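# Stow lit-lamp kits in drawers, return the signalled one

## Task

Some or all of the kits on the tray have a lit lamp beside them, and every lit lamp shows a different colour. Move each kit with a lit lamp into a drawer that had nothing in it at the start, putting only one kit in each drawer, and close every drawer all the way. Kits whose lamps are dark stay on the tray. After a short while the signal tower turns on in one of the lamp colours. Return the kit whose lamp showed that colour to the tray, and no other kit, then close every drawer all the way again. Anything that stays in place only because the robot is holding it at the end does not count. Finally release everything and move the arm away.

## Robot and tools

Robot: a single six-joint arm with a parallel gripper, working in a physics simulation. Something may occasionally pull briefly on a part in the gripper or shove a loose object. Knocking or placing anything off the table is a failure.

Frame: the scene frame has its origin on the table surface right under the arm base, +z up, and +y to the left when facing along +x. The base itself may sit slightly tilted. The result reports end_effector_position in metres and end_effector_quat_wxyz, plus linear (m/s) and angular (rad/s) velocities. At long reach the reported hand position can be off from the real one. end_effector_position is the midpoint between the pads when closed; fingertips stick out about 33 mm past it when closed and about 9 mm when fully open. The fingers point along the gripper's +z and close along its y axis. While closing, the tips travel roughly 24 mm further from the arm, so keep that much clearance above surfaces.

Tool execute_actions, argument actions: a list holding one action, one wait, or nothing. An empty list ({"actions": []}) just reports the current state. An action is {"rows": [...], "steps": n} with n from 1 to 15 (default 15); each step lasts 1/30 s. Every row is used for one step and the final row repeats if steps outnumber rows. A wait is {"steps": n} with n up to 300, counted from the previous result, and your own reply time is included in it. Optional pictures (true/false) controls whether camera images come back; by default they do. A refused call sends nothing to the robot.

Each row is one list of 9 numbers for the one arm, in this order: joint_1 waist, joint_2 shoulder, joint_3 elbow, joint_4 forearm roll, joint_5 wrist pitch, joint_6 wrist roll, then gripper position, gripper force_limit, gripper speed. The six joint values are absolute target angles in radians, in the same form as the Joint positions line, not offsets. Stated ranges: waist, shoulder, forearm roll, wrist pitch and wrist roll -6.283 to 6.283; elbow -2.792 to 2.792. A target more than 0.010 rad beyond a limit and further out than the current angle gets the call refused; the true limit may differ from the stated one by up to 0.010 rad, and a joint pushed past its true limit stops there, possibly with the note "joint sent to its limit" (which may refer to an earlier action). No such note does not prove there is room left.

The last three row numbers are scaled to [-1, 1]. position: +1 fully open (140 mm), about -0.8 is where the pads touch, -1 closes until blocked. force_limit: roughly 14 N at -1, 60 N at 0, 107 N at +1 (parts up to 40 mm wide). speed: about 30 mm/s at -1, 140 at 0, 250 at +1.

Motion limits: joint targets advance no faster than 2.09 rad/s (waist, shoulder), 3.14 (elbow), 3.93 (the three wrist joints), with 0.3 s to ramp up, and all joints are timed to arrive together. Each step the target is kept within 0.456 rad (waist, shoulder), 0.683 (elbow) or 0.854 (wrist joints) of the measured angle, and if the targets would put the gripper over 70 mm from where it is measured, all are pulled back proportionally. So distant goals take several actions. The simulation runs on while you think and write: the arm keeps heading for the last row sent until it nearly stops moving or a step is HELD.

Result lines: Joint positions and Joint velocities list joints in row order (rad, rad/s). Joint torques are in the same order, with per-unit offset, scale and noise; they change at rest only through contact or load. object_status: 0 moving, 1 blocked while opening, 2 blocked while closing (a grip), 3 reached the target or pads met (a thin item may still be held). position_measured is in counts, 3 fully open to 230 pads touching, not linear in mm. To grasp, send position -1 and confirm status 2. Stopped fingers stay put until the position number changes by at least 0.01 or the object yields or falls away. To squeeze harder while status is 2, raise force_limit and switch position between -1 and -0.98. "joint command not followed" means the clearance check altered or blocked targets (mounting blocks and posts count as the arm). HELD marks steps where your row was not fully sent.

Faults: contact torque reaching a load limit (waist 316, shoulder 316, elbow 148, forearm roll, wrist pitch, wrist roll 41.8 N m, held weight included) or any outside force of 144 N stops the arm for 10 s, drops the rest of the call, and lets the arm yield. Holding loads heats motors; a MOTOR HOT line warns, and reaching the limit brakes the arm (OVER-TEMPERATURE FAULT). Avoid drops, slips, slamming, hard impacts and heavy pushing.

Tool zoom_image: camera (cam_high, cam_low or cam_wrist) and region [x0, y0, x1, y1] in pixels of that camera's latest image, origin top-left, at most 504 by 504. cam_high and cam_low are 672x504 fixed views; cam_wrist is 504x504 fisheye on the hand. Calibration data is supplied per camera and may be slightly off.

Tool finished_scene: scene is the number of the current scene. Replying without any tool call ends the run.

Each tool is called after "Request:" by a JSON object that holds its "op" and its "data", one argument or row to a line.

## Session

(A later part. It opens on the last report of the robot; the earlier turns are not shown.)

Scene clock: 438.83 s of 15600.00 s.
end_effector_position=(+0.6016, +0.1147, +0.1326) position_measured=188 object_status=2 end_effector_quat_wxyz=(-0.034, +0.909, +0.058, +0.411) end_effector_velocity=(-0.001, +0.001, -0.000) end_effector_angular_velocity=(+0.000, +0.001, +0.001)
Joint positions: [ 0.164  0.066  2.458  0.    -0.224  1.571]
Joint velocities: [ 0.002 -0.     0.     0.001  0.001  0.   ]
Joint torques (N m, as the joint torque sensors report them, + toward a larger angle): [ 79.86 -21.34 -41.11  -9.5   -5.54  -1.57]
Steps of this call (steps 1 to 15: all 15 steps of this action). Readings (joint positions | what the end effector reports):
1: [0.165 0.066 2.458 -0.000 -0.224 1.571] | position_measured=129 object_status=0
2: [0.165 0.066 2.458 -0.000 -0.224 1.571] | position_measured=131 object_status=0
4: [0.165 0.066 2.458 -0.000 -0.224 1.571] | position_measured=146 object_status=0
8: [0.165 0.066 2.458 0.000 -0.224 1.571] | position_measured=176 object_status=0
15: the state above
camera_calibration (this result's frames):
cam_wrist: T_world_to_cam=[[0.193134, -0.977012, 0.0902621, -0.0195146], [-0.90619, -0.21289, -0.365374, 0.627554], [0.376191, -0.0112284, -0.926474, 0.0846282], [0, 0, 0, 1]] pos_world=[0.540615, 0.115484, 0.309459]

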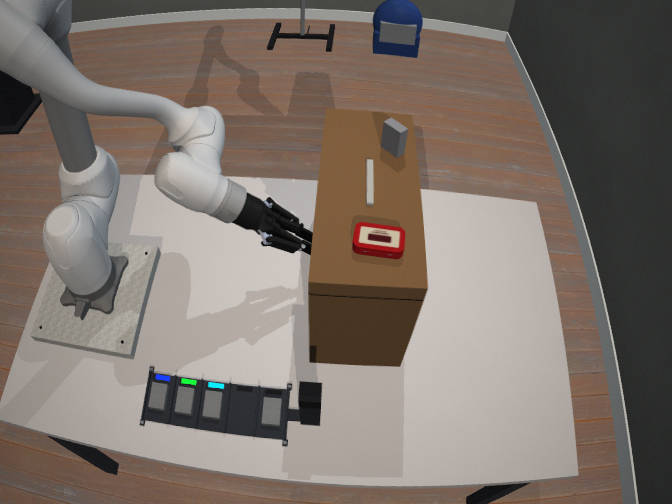

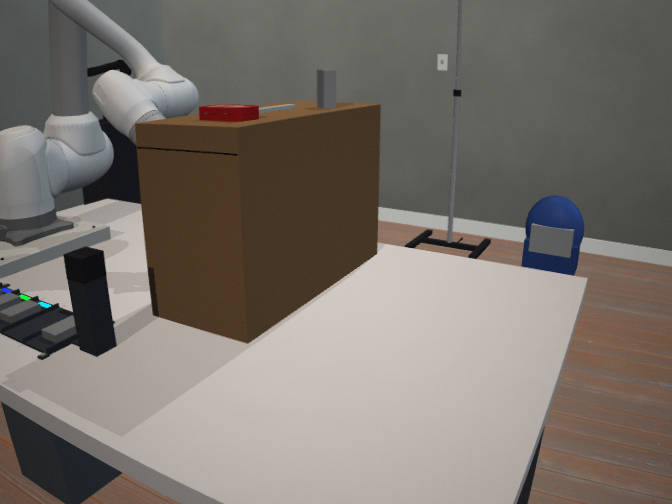

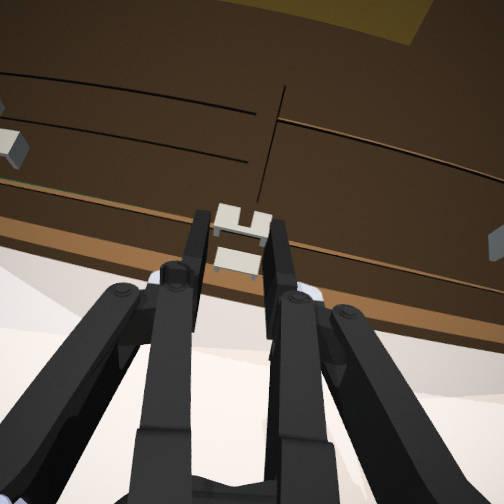

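Request:
{"op": "execute_actions", "data": {
  "actions": [
    {"rows":[[0.159,0.05,2.465,0,-0.215,1.571,-1,0,0]],"steps":12}
  ]
}}

Scene clock: 449.07 s of 15600.00 s.
end_effector_position=(+0.6013, +0.1113, +0.1325) position_measured=192 object_status=2 end_effector_quat_wxyz=(-0.034, +0.909, +0.053, +0.411) end_effector_velocity=(+0.000, -0.000, +0.000) end_effector_angular_velocity=(+0.000, -0.001, -0.001)
Joint positions: [ 0.159  0.065  2.46   0.005 -0.224  1.571]
Joint velocities: [-0.    -0.     0.     0.    -0.001  0.   ]
Joint torques (N m, as the joint torque sensors report them, + toward a larger angle): [ 23.8  -24.16 -33.62  -1.34  -3.2   -0.36]
FORCE FAULT: contact force on the arm reached its limit, and the arm stopped for 10 seconds. The contact can be on any part of the arm, not only on its tool. The arm's remaining commands of this call were not run. The arm holds still and accepts commands again. Move the arm away from the contact; if what it grips holds it there, let go first. Pushing or pulling that hard again can fault the arm again.
The stop began at step 7 of this call (marked STOPPED below). From that step on the arm followed nothing that you had sent. 12 steps, steps kept back included, did not run and will not run. Nothing is kept back now, and the robot has no last target.
Steps of this call (steps 1 to 6: the robot went on to your last target; steps 7 to 307: the stop). Readings (joint positions | what the end effector reports):
1: [0.164 0.066 2.458 0.000 -0.224 1.571] | position_measured=188 object_status=2
2: [0.164 0.066 2.458 0.000 -0.224 1.571] | position_measured=188 object_status=2
4: [0.165 0.066 2.458 0.000 -0.224 1.571] | position_measured=188 object_status=2
7: [0.163 0.066 2.458 0.002 -0.224 1.571] | position_measured=189 object_status=2 STOPPED
8: [0.163 0.066 2.459 0.003 -0.224 1.571] | position_measured=190 object_status=2
307: the state above
camera_calibration (this result's frames):
cam_wrist: T_world_to_cam=[[0.184573, -0.978927, 0.087377, -0.0170486], [-0.908261, -0.203862, -0.365379, 0.62673], [0.375493, -0.0119221, -0.926749, 0.085175], [0, 0, 0, 1]] pos_world=[0.540398, 0.112092, 0.30942]

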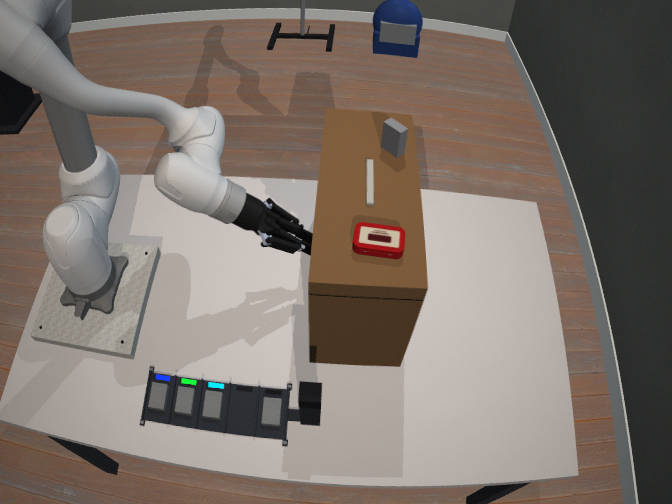

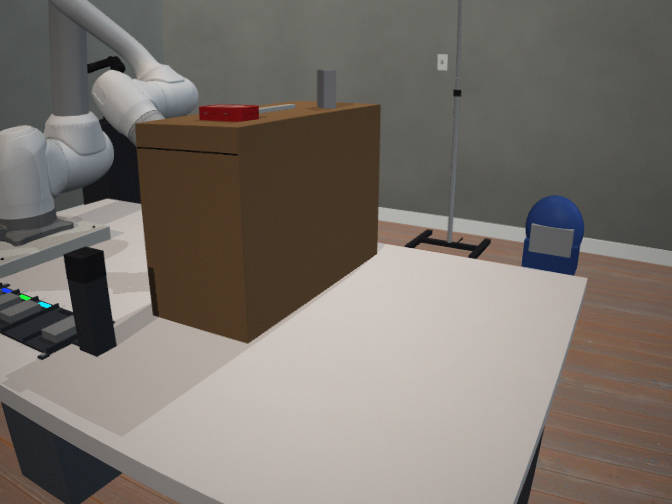

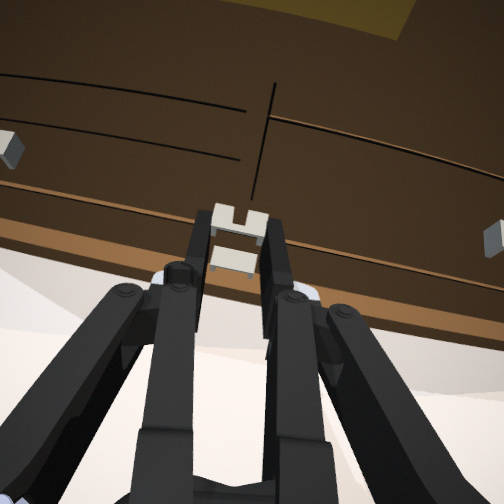

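Request:
{"op": "execute_actions", "data": {
  "actions": [
    {"rows":[[0.158,0.045,2.467,0,-0.212,1.571,-1,0,0]],"steps":10}
  ]
}}

Scene clock: 451.07 s of 15600.00 s.
end_effector_position=(+0.5946, +0.1100, +0.1369) position_measured=193 object_status=2 end_effector_quat_wxyz=(-0.033, +0.909, +0.055, +0.411) end_effector_velocity=(+0.001, +0.000, +0.001) end_effector_angular_velocity=(-0.001, -0.002, +0.001)
Joint positions: [ 0.158  0.045  2.467  0.    -0.212  1.571]
Joint velocities: [ 0.    -0.001 -0.001 -0.001 -0.    -0.001]
Joint torques (N m, as the joint torque sensors report them, + toward a larger angle): [  1.48 -71.28 -67.27   2.06 -21.54  -0.26]
Steps of this call (steps 1 to 50: nothing new was sent; steps 51 to 60: all 10 steps of this action). Readings (joint positions | what the end effector reports):
51: [0.159 0.065 2.460 0.005 -0.224 1.571] | position_measured=192 object_status=2
52: [0.159 0.062 2.461 0.005 -0.222 1.571] | position_measured=192 object_status=2
54: [0.158 0.048 2.467 0.001 -0.212 1.571] | position_measured=193 object_status=2
58: [0.158 0.045 2.468 0.000 -0.212 1.571] | position_measured=193 object_status=2
60: the state above
camera_calibration (this result's frames):
cam_wrist: T_world_to_cam=[[0.187498, -0.978096, 0.0903977, -0.0197104], [-0.907587, -0.207706, -0.36489, 0.62198], [0.375674, -0.0136275, -0.926652, 0.0917902], [0, 0, 0, 1]] pos_world=[0.533713, 0.111161, 0.313794]

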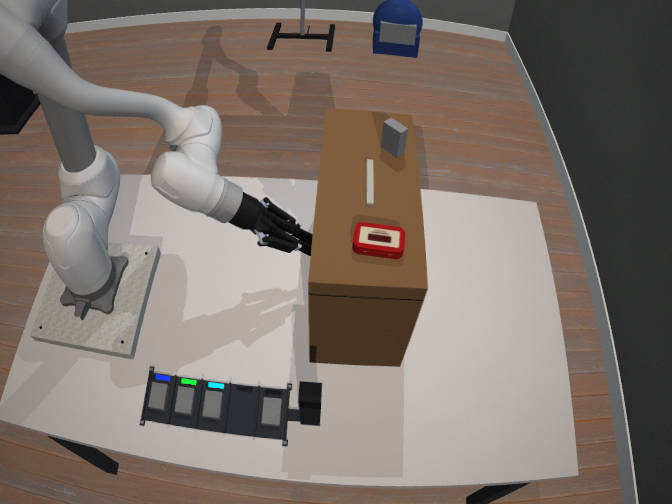

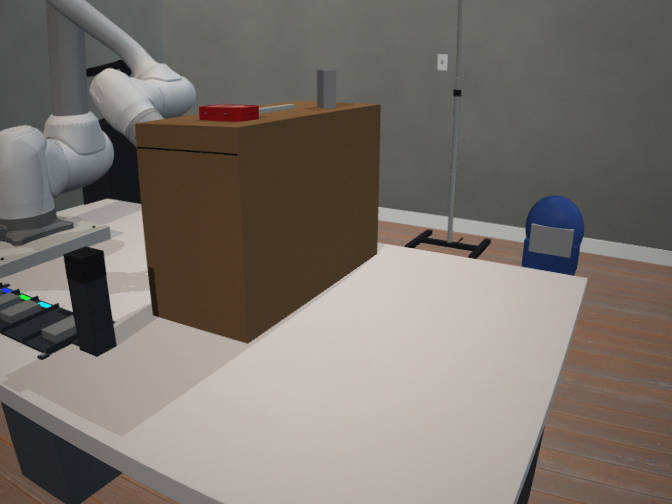

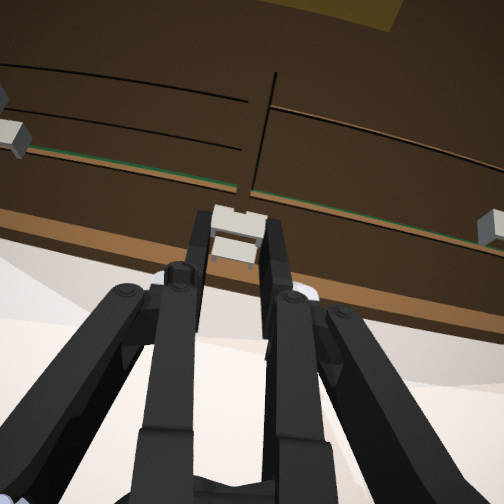

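Request:
{"op": "execute_actions", "data": {
  "actions": [
    {"rows":[[0.161,0.045,2.482,0,-0.227,1.571,-1,0,0],[0.161,0.045,2.482,0,-0.227,1.571,-1,0,0],[0.161,0.045,2.482,0,-0.227,1.571,-1,0,0],[0.161,0.045,2.482,0,-0.227,1.571,-1,0,0],[0.161,0.045,2.482,0,-0.227,1.571,-1,0,0],[0.164,0.03,2.499,0,-0.229,1.571,-1,0,0],[0.164,0.03,2.499,0,-0.229,1.571,-1,0,0],[0.164,0.03,2.499,0,-0.229,1.571,-1,0,0],[0.164,0.03,2.499,0,-0.229,1.571,-1,0,0],[0.167,0.015,2.516,0,-0.231,1.571,-1,0,0]],"steps":15}
  ]
}}

Scene clock: 457.40 s of 15600.00 s.
end_effector_position=(+0.5670, +0.1116, +0.1314) position_measured=193 object_status=2 end_effector_quat_wxyz=(-0.035, +0.909, +0.059, +0.412) end_effector_velocity=(+0.000, -0.000, +0.001) end_effector_angular_velocity=(+0.000, -0.002, -0.000)
Joint positions: [ 0.167  0.015  2.516  0.    -0.231  1.571]
Joint velocities: [-0.    -0.     0.    -0.    -0.002 -0.   ]
Joint torques (N m, as the joint torque sensors report them, + toward a larger angle): [49.96 15.35 11.13 -5.46 17.71 -0.64]
Steps of this call (steps 1 to 15: the robot went on to your last target; steps 16 to 90: nothing new was sent; then 2.83 s passed at rest; steps 91 to 105: all 15 steps of this action). Readings (joint positions | what the end effector reports):
91: [0.158 0.045 2.467 -0.000 -0.212 1.571] | position_measured=193 object_status=2
92: [0.158 0.045 2.471 -0.000 -0.216 1.571] | position_measured=193 object_status=2
94: [0.160 0.045 2.480 -0.000 -0.227 1.571] | position_measured=193 object_status=2
98: [0.162 0.035 2.492 -0.000 -0.229 1.571] | position_measured=193 object_status=2
105: the state above
camera_calibration (this result's frames):
cam_wrist: T_world_to_cam=[[0.19589, -0.976439, 0.0905248, -0.0174668], [-0.905531, -0.215545, -0.365449, 0.59497], [0.376351, -0.0103854, -0.926419, 0.0962824], [0, 0, 0, 1]] pos_world=[0.50595, 0.112188, 0.308211]

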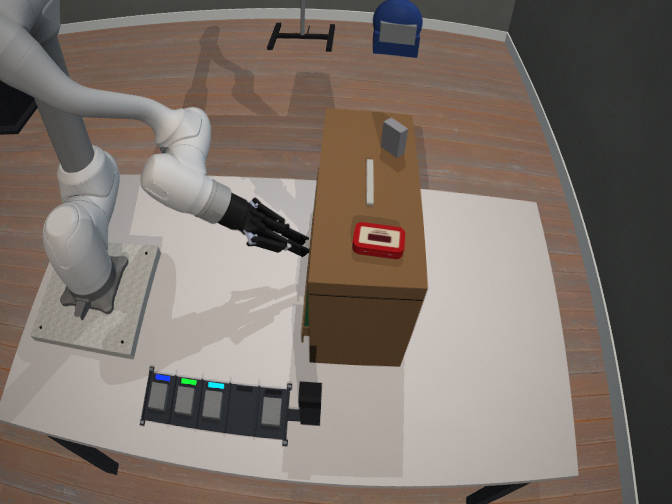

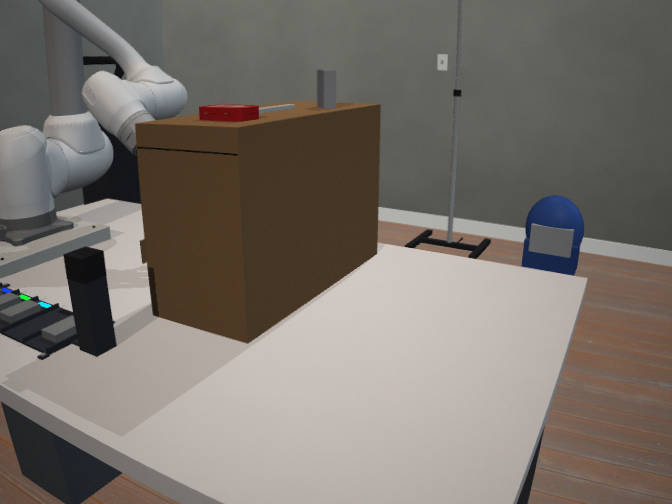

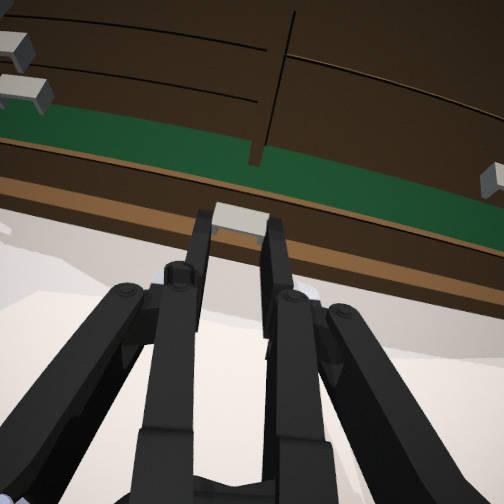

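Request:
{"op": "execute_actions", "data": {
  "actions": [
    {"rows":[[0.164,0.0,2.528,0,-0.228,1.571,-1,0,0],[0.164,0.0,2.528,0,-0.228,1.571,-1,0,0],[0.164,0.0,2.528,0,-0.228,1.571,-1,0,0],[0.164,0.0,2.528,0,-0.228,1.571,-1,0,0],[0.168,-0.031,2.555,0,-0.225,1.571,-1,0,0],[0.168,-0.031,2.555,0,-0.225,1.571,-1,0,0],[0.168,-0.031,2.555,0,-0.225,1.571,-1,0,0],[0.168,-0.031,2.555,0,-0.225,1.571,-1,0,0],[0.168,-0.031,2.555,0,-0.225,1.571,-1,0,0],[0.175,-0.073,2.595,0,-0.222,1.571,-1,0,0]],"steps":15}
  ]
}}

Scene clock: 463.40 s of 15600.00 s.
end_effector_position=(+0.5163, +0.1089, +0.1324) position_measured=193 object_status=2 end_effector_quat_wxyz=(-0.036, +0.908, +0.063, +0.412) end_effector_velocity=(-0.016, +0.001, +0.002) end_effector_angular_velocity=(+0.003, -0.003, +0.002)
Joint positions: [ 0.175 -0.073  2.595 -0.    -0.222  1.571]
Joint velocities: [ 0.006 -0.033  0.025  0.005  0.003  0.   ]
Joint torques (N m, as the joint torque sensors report them, + toward a larger angle): [  1.84  26.62 -17.54   1.59   7.96  -0.32]
Steps of this call (steps 1 to 15: the robot went on to your last target; steps 16 to 90: nothing new was sent; then 2.50 s passed at rest; steps 91 to 105: all 15 steps of this action). Readings (joint positions | what the end effector reports):
91: [0.167 0.015 2.516 0.000 -0.231 1.571] | position_measured=193 object_status=2
92: [0.167 0.012 2.518 -0.000 -0.231 1.571] | position_measured=193 object_status=2
94: [0.165 0.001 2.528 -0.001 -0.228 1.571] | position_measured=193 object_status=2
98: [0.167 -0.024 2.550 -0.001 -0.225 1.571] | position_measured=193 object_status=2
105: the state above
camera_calibration (this result's frames):
cam_wrist: T_world_to_cam=[[0.203874, -0.974785, 0.0907196, -0.0145613], [-0.903547, -0.223025, -0.365872, 0.54873], [0.37688, -0.00737751, -0.926233, 0.115624], [0, 0, 0, 1]] pos_world=[0.455196, 0.10904, 0.309181]

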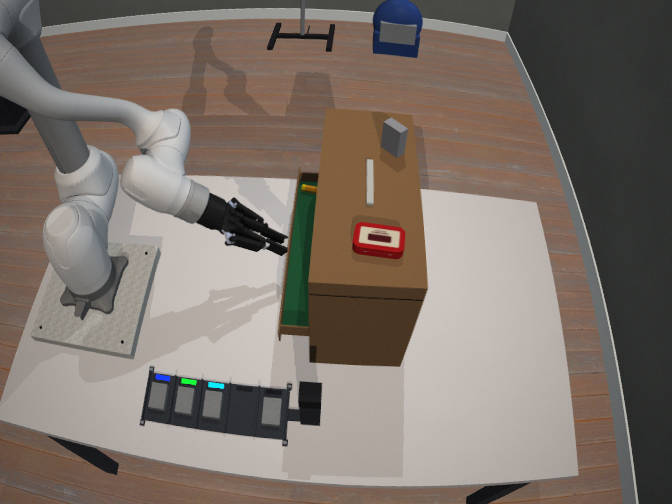

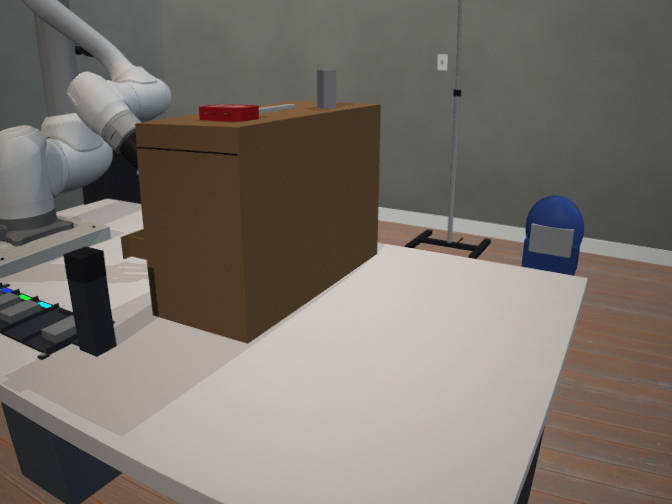

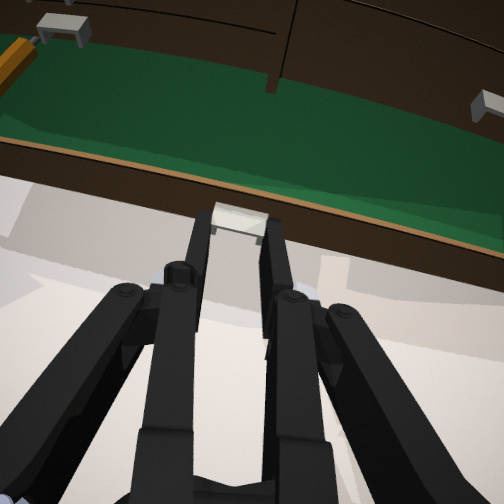

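Request:
{"op": "execute_actions", "data": {
  "actions": [
    {"rows":[[0.168,-0.034,2.555,0,-0.222,1.571,-1,0,0],[0.168,-0.034,2.555,0,-0.222,1.571,-1,0,0],[0.168,-0.034,2.555,0,-0.222,1.571,-1,0,0],[0.168,-0.034,2.555,0,-0.222,1.571,-1,0,0],[0.168,-0.034,2.555,0,-0.222,1.571,-1,0,0],[0.163,0.009,2.516,0,-0.225,1.571,-1,0,0],[0.163,0.009,2.516,0,-0.225,1.571,-1,0,0],[0.163,0.009,2.516,0,-0.225,1.571,-1,0,0],[0.163,0.009,2.516,0,-0.225,1.571,-1,0,0],[0.163,0.009,2.516,0,-0.225,1.571,-1,0,0],[0.159,0.045,2.478,0,-0.223,1.571,-1,0,0]],"steps":15}
  ]
}}

Request:
{"op": "execute_actions", "data": {
  "actions": [
    {"rows":[[0.158,0.058,2.465,0,-0.223,1.571,-1,0,0]],"steps":10}
  ]
}}

Scene clock: 468.53 s of 15600.00 s.
end_effector_position=(+0.5886, +0.1100, +0.1337) position_measured=193 object_status=2 end_effector_quat_wxyz=(-0.033, +0.909, +0.056, +0.412) end_effector_velocity=(+0.089, +0.001, -0.002) end_effector_angular_velocity=(-0.001, +0.003, -0.018)
Joint positions: [ 0.159  0.043  2.48  -0.    -0.223  1.571]
Joint velocities: [-0.018  0.137 -0.144 -0.     0.01  -0.   ]
Joint torques (N m, as the joint torque sensors report them, + toward a larger angle): [  9.13 -54.69  -8.65   0.86  -0.1    0.21]
Steps of this call (steps 1 to 15: the robot went on to your last target; steps 16 to 90: nothing new was sent; then 1.63 s passed at rest; steps 91 to 105: all 15 steps of this action). Readings (joint positions | what the end effector reports):
91: [0.175 -0.073 2.595 -0.000 -0.222 1.571] | position_measured=193 object_status=2
92: [0.175 -0.070 2.593 -0.000 -0.222 1.571] | position_measured=193 object_status=2
94: [0.171 -0.046 2.568 -0.000 -0.221 1.571] | position_measured=193 object_status=2
98: [0.167 -0.021 2.544 -0.000 -0.222 1.571] | position_measured=193 object_status=2
105: the state above
camera_calibration (this result's frames):
cam_wrist: T_world_to_cam=[[0.188659, -0.977856, 0.0905808, -0.0190614], [-0.90702, -0.208862, -0.365639, 0.615184], [0.376461, -0.0131775, -0.926339, 0.0904933], [0, 0, 0, 1]] pos_world=[0.527512, 0.111042, 0.310489]

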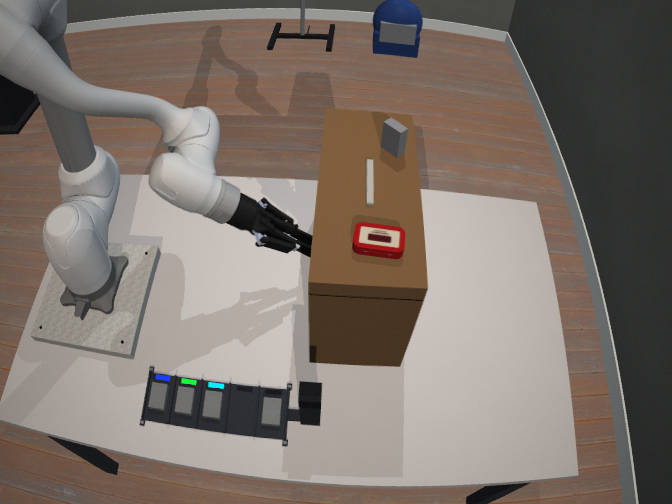

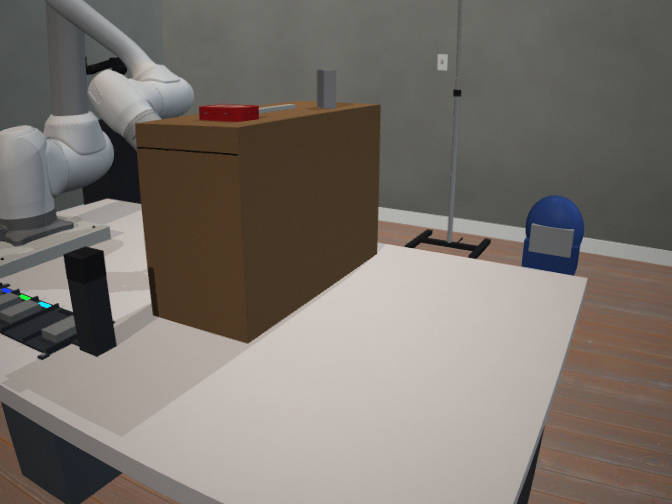

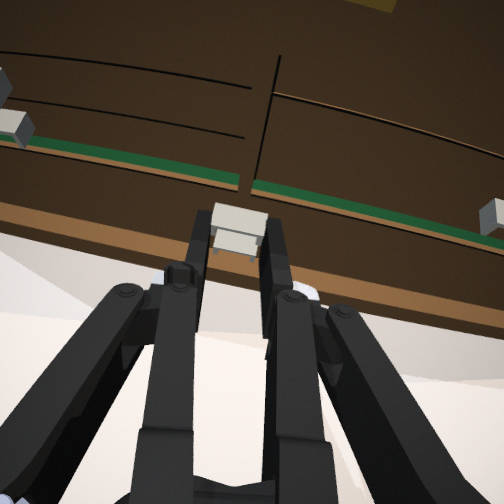

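Scene clock: 468.87 s of 15600.00 s.
end_effector_position=(+0.5979, +0.1104, +0.1332) position_measured=193 object_status=2 end_effector_quat_wxyz=(-0.033, +0.909, +0.055, +0.412) end_effector_velocity=(+0.000, -0.001, -0.001) end_effector_angular_velocity=(+0.000, +0.001, -0.002)
Joint positions: [ 0.158  0.058  2.465 -0.    -0.223  1.571]
Joint velocities: [-0.002  0.002 -0.     0.001 -0.001  0.   ]
Joint torques (N m, as the joint torque sensors report them, + toward a larger angle): [  9.24 -21.29 -18.     1.41   2.39   0.19]
Steps of this call (steps 1 to 10: all 10 steps of this action). Readings (joint positions | what the end effector reports):
1: [0.159 0.045 2.478 -0.000 -0.223 1.571] | position_measured=193 object_status=2
2: [0.159 0.048 2.475 -0.000 -0.223 1.571] | position_measured=193 object_status=2
4: [0.158 0.057 2.466 -0.000 -0.223 1.571] | position_measured=193 object_status=2
8: [0.158 0.058 2.465 -0.000 -0.223 1.571] | position_measured=193 object_status=2
10: the state above
camera_calibration (this result's frames):
cam_wrist: T_world_to_cam=[[0.187431, -0.978095, 0.0905521, -0.0195932], [-0.90738, -0.207709, -0.365403, 0.623637], [0.376207, -0.0136772, -0.926435, 0.0867977], [0, 0, 0, 1]] pos_world=[0.536894, 0.111558, 0.310065]

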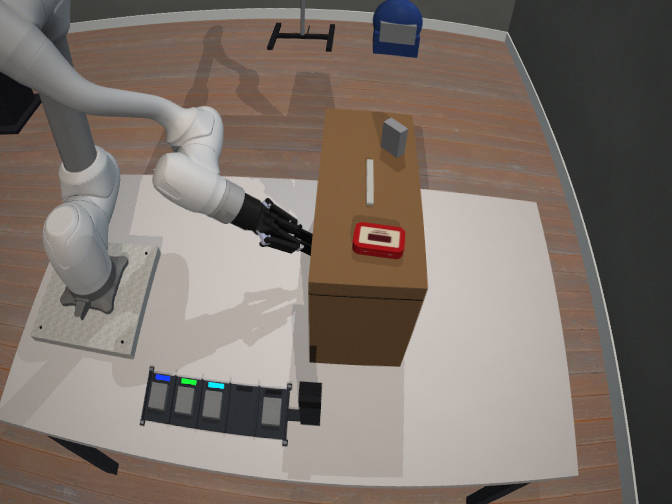

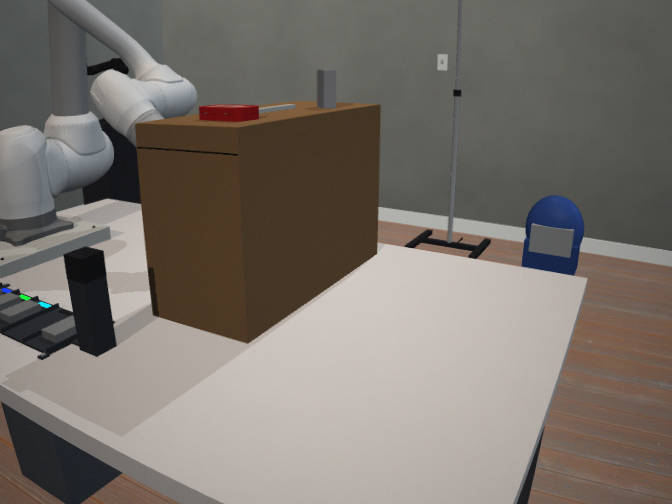

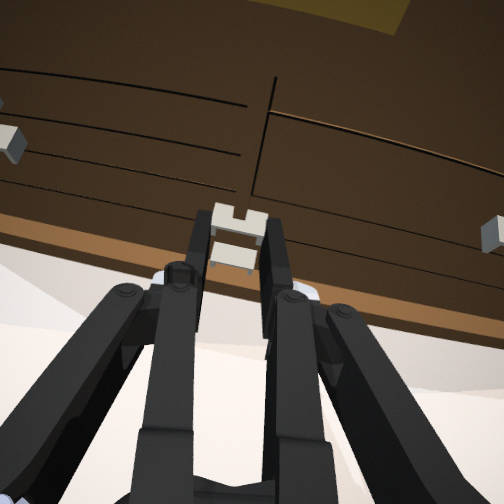

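Request:
{"op": "execute_actions", "data": {
  "actions": [
    {"rows":[[0.158,0.063,2.46,0,-0.223,1.571,-1,0,0],[0.158,0.063,2.46,0,-0.223,1.571,-1,0,0],[0.158,0.063,2.46,0,-0.223,1.571,-1,0,0],[0.158,0.063,2.46,0,-0.223,1.571,-1,0,0],[0.158,0.063,2.46,0,-0.223,1.571,-1,0,0],[0.158,0.061,2.462,0,-0.223,1.571,0,0,0]],"steps":15}
  ]
}}

Request:
{"op": "execute_actions", "data": {
  "actions": [
    {"rows":[[0.16,-0.03,2.5,0,-0.17,1.571,0,0,0],[0.16,-0.03,2.5,0,-0.17,1.571,0,0,0],[0.16,-0.03,2.5,0,-0.17,1.571,0,0,0],[0.16,-0.03,2.5,0,-0.17,1.571,0,0,0],[0.16,-0.03,2.5,0,-0.17,1.571,0,0,0],[0.16,-0.03,2.5,0,-0.17,1.571,0,0,0],[0.16,-0.03,2.5,0,-0.17,1.571,0,0,0],[0.162,0.066,2.532,0,-0.298,1.571,0,0,0]],"steps":15}
  ]
}}

Request:
{"op": "execute_actions", "data": {
  "actions": [
    {"rows":[[0.158,0.15,2.498,0,-0.348,1.571,0,0,0]],"steps":15}
  ]
}}

Scene clock: 476.33 s of 15600.00 s.
end_effector_position=(+0.5998, +0.1108, +0.1331) position_measured=131 object_status=0 end_effector_quat_wxyz=(-0.033, +0.909, +0.055, +0.412) end_effector_velocity=(+0.001, +0.000, +0.001) end_effector_angular_velocity=(+0.000, -0.003, +0.000)
Joint positions: [ 0.158  0.061  2.462  0.    -0.223  1.571]
Joint velocities: [ 0.    -0.    -0.    -0.    -0.003  0.   ]
Joint torques (N m, as the joint torque sensors report them, + toward a larger angle): [ -1.98 -32.74 -28.11   2.92  -2.52   0.12]
Steps of this call (steps 1 to 15: the robot went on to your last target; steps 16 to 90: nothing new was sent; then 3.97 s passed at rest; steps 91 to 105: all 15 steps of this action). Readings (joint positions | what the end effector reports):
91: [0.158 0.058 2.465 0.000 -0.223 1.571] | position_measured=193 object_status=2
92: [0.158 0.060 2.463 0.000 -0.223 1.571] | position_measured=193 object_status=2
94: [0.158 0.063 2.460 0.000 -0.223 1.571] | position_measured=193 object_status=2
98: [0.158 0.062 2.462 0.000 -0.223 1.571] | position_measured=186 object_status=0
105: the state above
camera_calibration (this result's frames):
cam_wrist: T_world_to_cam=[[0.187485, -0.978096, 0.0904247, -0.0195944], [-0.907413, -0.20771, -0.365319, 0.625339], [0.3761, -0.0135605, -0.92648, 0.0860461], [0, 0, 0, 1]] pos_world=[0.538753, 0.111891, 0.30994]

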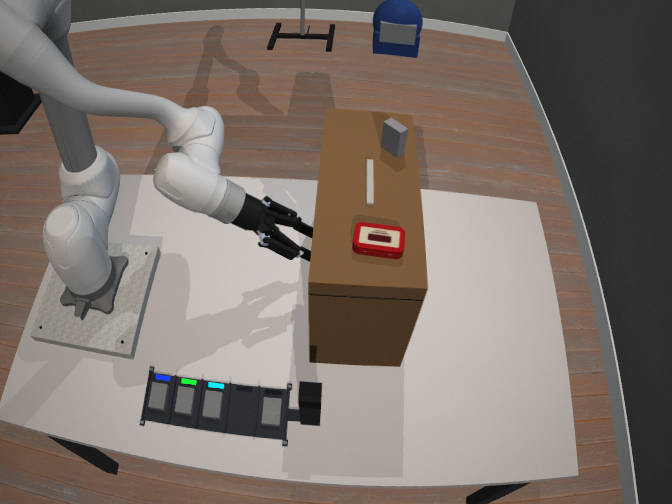

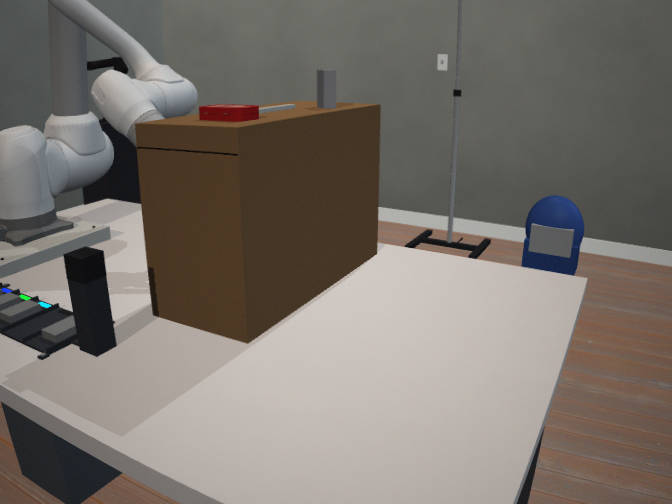

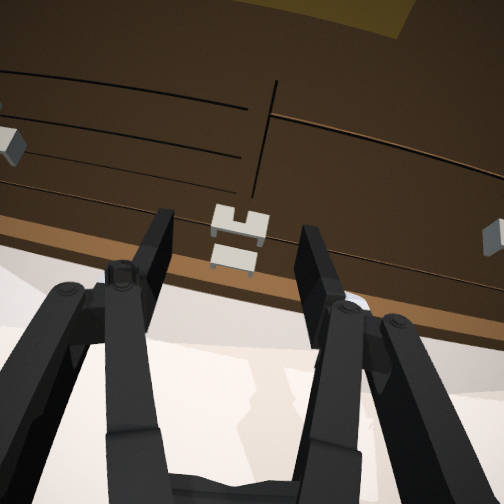

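Scene clock: 476.83 s of 15600.00 s.
end_effector_position=(+0.5676, +0.1091, +0.1097) position_measured=129 object_status=3 end_effector_quat_wxyz=(-0.034, +0.909, +0.057, +0.411) end_effector_velocity=(+0.000, +0.002, -0.028) end_effector_angular_velocity=(+0.001, -0.006, +0.002)
Joint positions: [ 0.162  0.065  2.532  0.    -0.296  1.571]
Joint velocities: [ 0.002  0.071  0.023  0.    -0.099 -0.   ]
Joint torques (N m, as the joint torque sensors report them, + toward a larger angle): [  4.26 -62.4  -31.37   2.88  -2.69   0.07]
Steps of this call (steps 1 to 15: all 15 steps of this action). Readings (joint positions | what the end effector reports):
1: [0.158 0.061 2.462 0.000 -0.223 1.571] | position_measured=129 object_status=0
2: [0.158 0.058 2.463 0.000 -0.222 1.571] | position_measured=129 object_status=0
4: [0.158 0.030 2.475 0.000 -0.205 1.571] | position_measured=129 object_status=0
8: [0.160 -0.030 2.500 0.000 -0.171 1.571] | position_measured=129 object_status=3
15: the state above
camera_calibration (this result's frames):
cam_wrist: T_world_to_cam=[[0.19121, -0.977377, 0.0904096, -0.0152586], [-0.906954, -0.211149, -0.364488, 0.587277], [0.375332, -0.0123037, -0.926809, 0.0767493], [0, 0, 0, 1]] pos_world=[0.506744, 0.110034, 0.286567]

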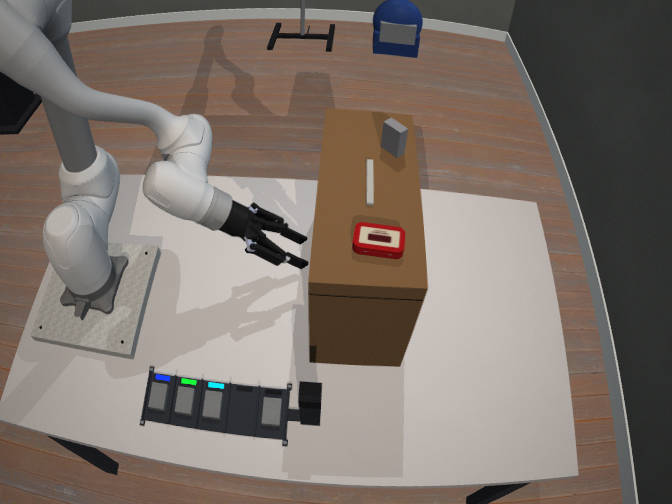

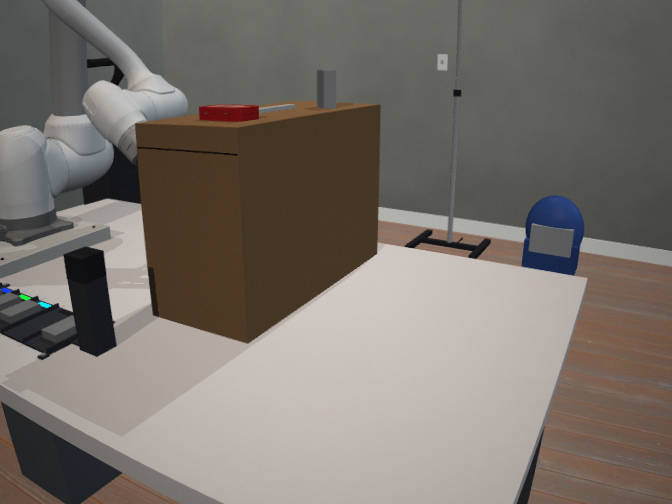

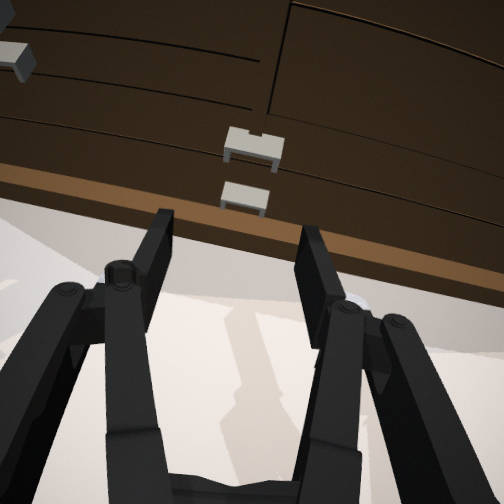

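Scene clock: 477.33 s of 15600.00 s.
end_effector_position=(+0.5957, +0.1108, +0.0905) position_measured=129 object_status=3 end_effector_quat_wxyz=(-0.033, +0.909, +0.055, +0.412) end_effector_velocity=(+0.000, +0.000, +0.000) end_effector_angular_velocity=(+0.001, -0.001, -0.000)
Joint positions: [ 0.158  0.15   2.498  0.    -0.348  1.571]
Joint velocities: [ 0.     0.    -0.     0.    -0.001  0.001]
Joint torques (N m, as the joint torque sensors report them, + toward a larger angle): [ -1.06 -38.37 -22.61   2.29  -1.85   0.1 ]
Steps of this call (steps 1 to 15: all 15 steps of this action). Readings (joint positions | what the end effector reports):
1: [0.162 0.066 2.532 0.000 -0.298 1.571] | position_measured=129 object_status=3
2: [0.162 0.069 2.530 0.000 -0.300 1.571] | position_measured=129 object_status=3
4: [0.160 0.096 2.517 0.000 -0.316 1.571] | position_measured=129 object_status=3
8: [0.158 0.150 2.498 0.000 -0.348 1.571] | position_measured=129 object_status=3
15: the state above
camera_calibration (this result's frames):
cam_wrist: T_world_to_cam=[[0.187371, -0.978117, 0.0904379, -0.0148962], [-0.90739, -0.207611, -0.365432, 0.606026], [0.376211, -0.0135912, -0.926434, 0.0480104], [0, 0, 0, 1]] pos_world=[0.534631, 0.1119, 0.267287]

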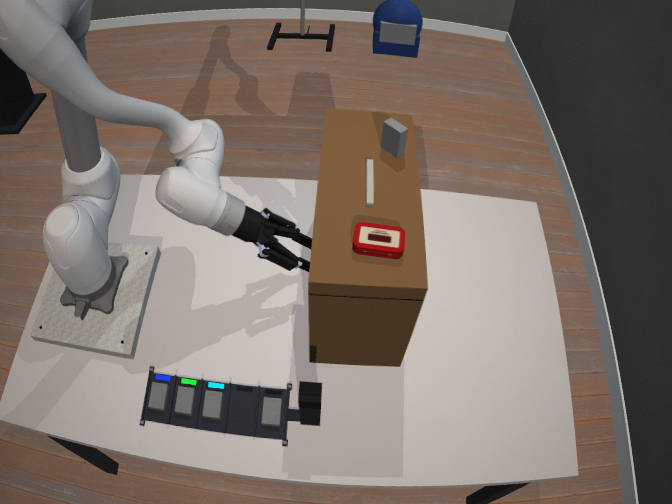

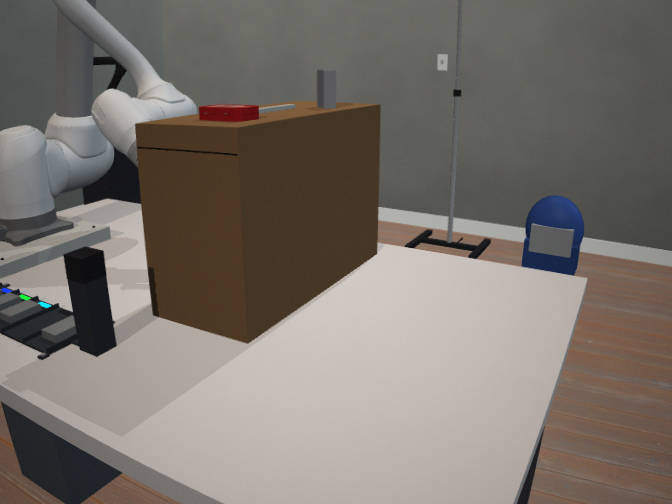

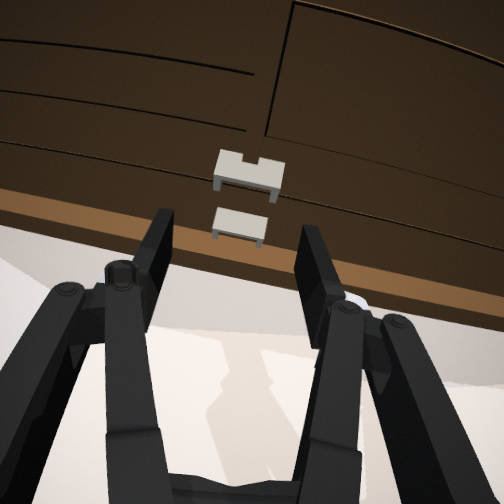

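Request:
{"op": "execute_actions", "data": {
  "actions": [
    {"rows":[[0.158,0.163,2.492,0,-0.355,1.571,0,0,0],[0.158,0.163,2.492,0,-0.355,1.571,0,0,0],[0.158,0.163,2.492,0,-0.355,1.571,0,0,0],[0.158,0.163,2.492,0,-0.355,1.571,0,0,0],[0.158,0.163,2.492,0,-0.355,1.571,0,0,0],[0.158,0.163,2.492,0,-0.355,1.571,-1,-0.4,0]],"steps":15}
  ]
}}

Request:
{"op": "execute_actions", "data": {
  "actions": [
    {"rows":[[0.158,0.163,2.492,0,-0.355,1.571,-1,-0.4,0]],"steps":8}
  ]
}}

Scene clock: 482.50 s of 15600.00 s.
end_effector_position=(+0.6002, +0.1113, +0.0873) position_measured=191 object_status=0 end_effector_quat_wxyz=(-0.033, +0.909, +0.055, +0.412) end_effector_velocity=(-0.000, +0.001, +0.000) end_effector_angular_velocity=(-0.000, +0.000, +0.001)
Joint positions: [ 0.158  0.163  2.492 -0.    -0.355  1.571]
Joint velocities: [ 0.001 -0.    -0.    -0.     0.001 -0.001]
Joint torques (N m, as the joint torque sensors report them, + toward a larger angle): [ 21.75 -35.54 -30.13  -3.17  -4.09  -0.2 ]
Steps of this call (steps 1 to 15: the robot went on to your last target; steps 16 to 90: nothing new was sent; then 1.67 s passed at rest; steps 91 to 105: all 15 steps of this action). Readings (joint positions | what the end effector reports):
91: [0.158 0.150 2.498 -0.000 -0.348 1.571] | position_measured=129 object_status=3
92: [0.158 0.153 2.497 -0.000 -0.350 1.571] | position_measured=129 object_status=3
94: [0.158 0.162 2.492 -0.000 -0.354 1.571] | position_measured=129 object_status=3
98: [0.158 0.163 2.492 -0.000 -0.355 1.571] | position_measured=138 object_status=0
105: the state above
camera_calibration (this result's frames):
cam_wrist: T_world_to_cam=[[0.187242, -0.978137, 0.0904863, -0.014906], [-0.907453, -0.207507, -0.365334, 0.609089], [0.376124, -0.0137063, -0.926468, 0.0434932], [0, 0, 0, 1]] pos_world=[0.539152, 0.112407, 0.264165]

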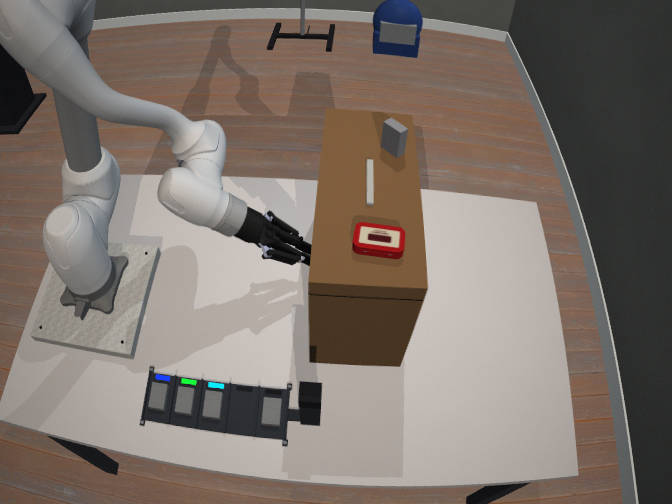

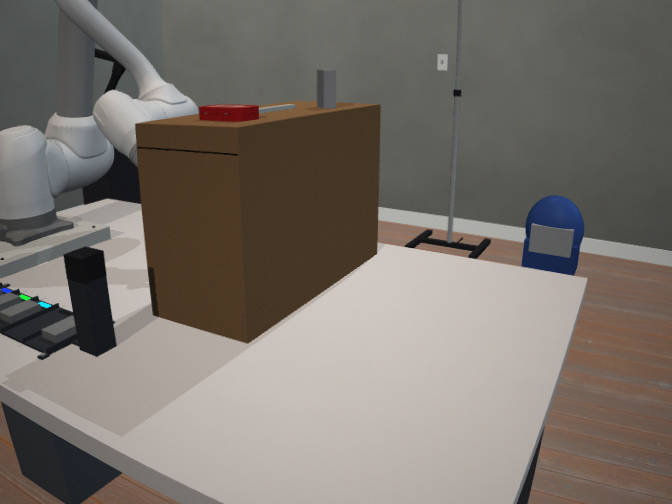

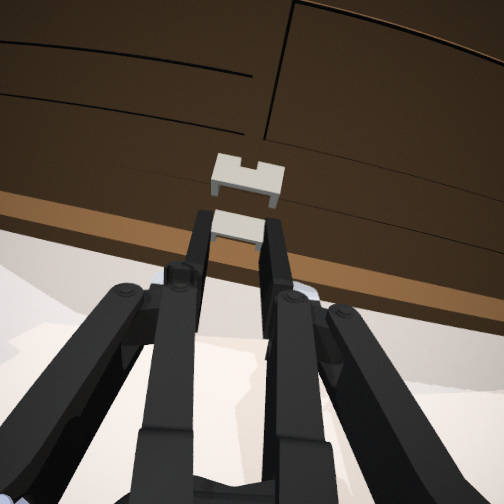

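Scene clock: 482.77 s of 15600.00 s.
end_effector_position=(+0.6002, +0.1113, +0.0873) position_measured=192 object_status=2 end_effector_quat_wxyz=(-0.033, +0.909, +0.055, +0.412) end_effector_velocity=(+0.000, -0.001, +0.000) end_effector_angular_velocity=(+0.001, -0.001, -0.002)
Joint positions: [ 0.158  0.163  2.492 -0.    -0.355  1.571]
Joint velocities: [-0.001 -0.    -0.    -0.    -0.001  0.001]
Joint torques (N m, as the joint torque sensors report them, + toward a larger angle): [ 22.18 -36.51 -31.23  -3.06  -4.44  -0.28]
Steps of this call (steps 1 to 8: all 8 steps of this action). Readings (joint positions | what the end effector reports):
1: [0.158 0.163 2.492 -0.000 -0.355 1.571] | position_measured=192 object_status=0
2: [0.158 0.163 2.492 -0.000 -0.355 1.571] | position_measured=192 object_status=0
4: [0.158 0.163 2.492 -0.000 -0.355 1.571] | position_measured=192 object_status=0
8: the state above
camera_calibration (this result's frames):
cam_wrist: T_world_to_cam=[[0.187238, -0.978138, 0.0904881, -0.0149071], [-0.907442, -0.207505, -0.365365, 0.609113], [0.376154, -0.0137025, -0.926456, 0.0434804], [0, 0, 0, 1]] pos_world=[0.53917, 0.112409, 0.26418]

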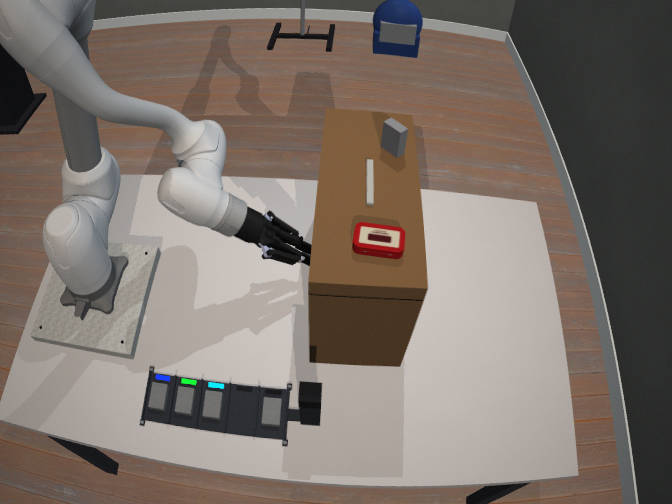

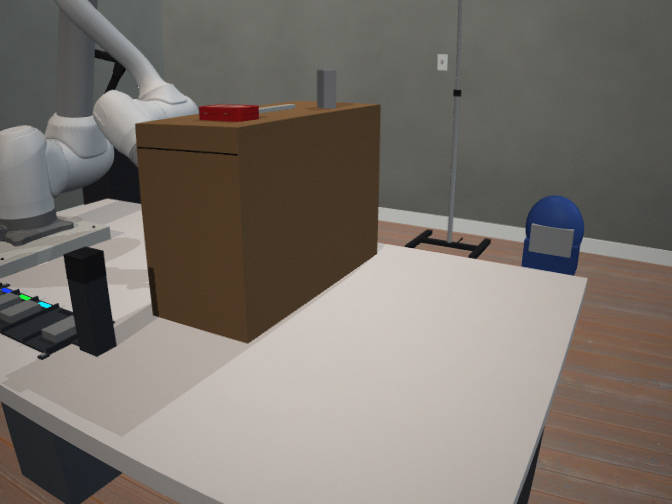

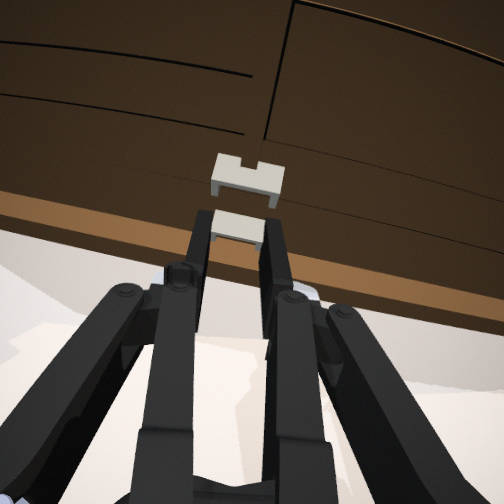

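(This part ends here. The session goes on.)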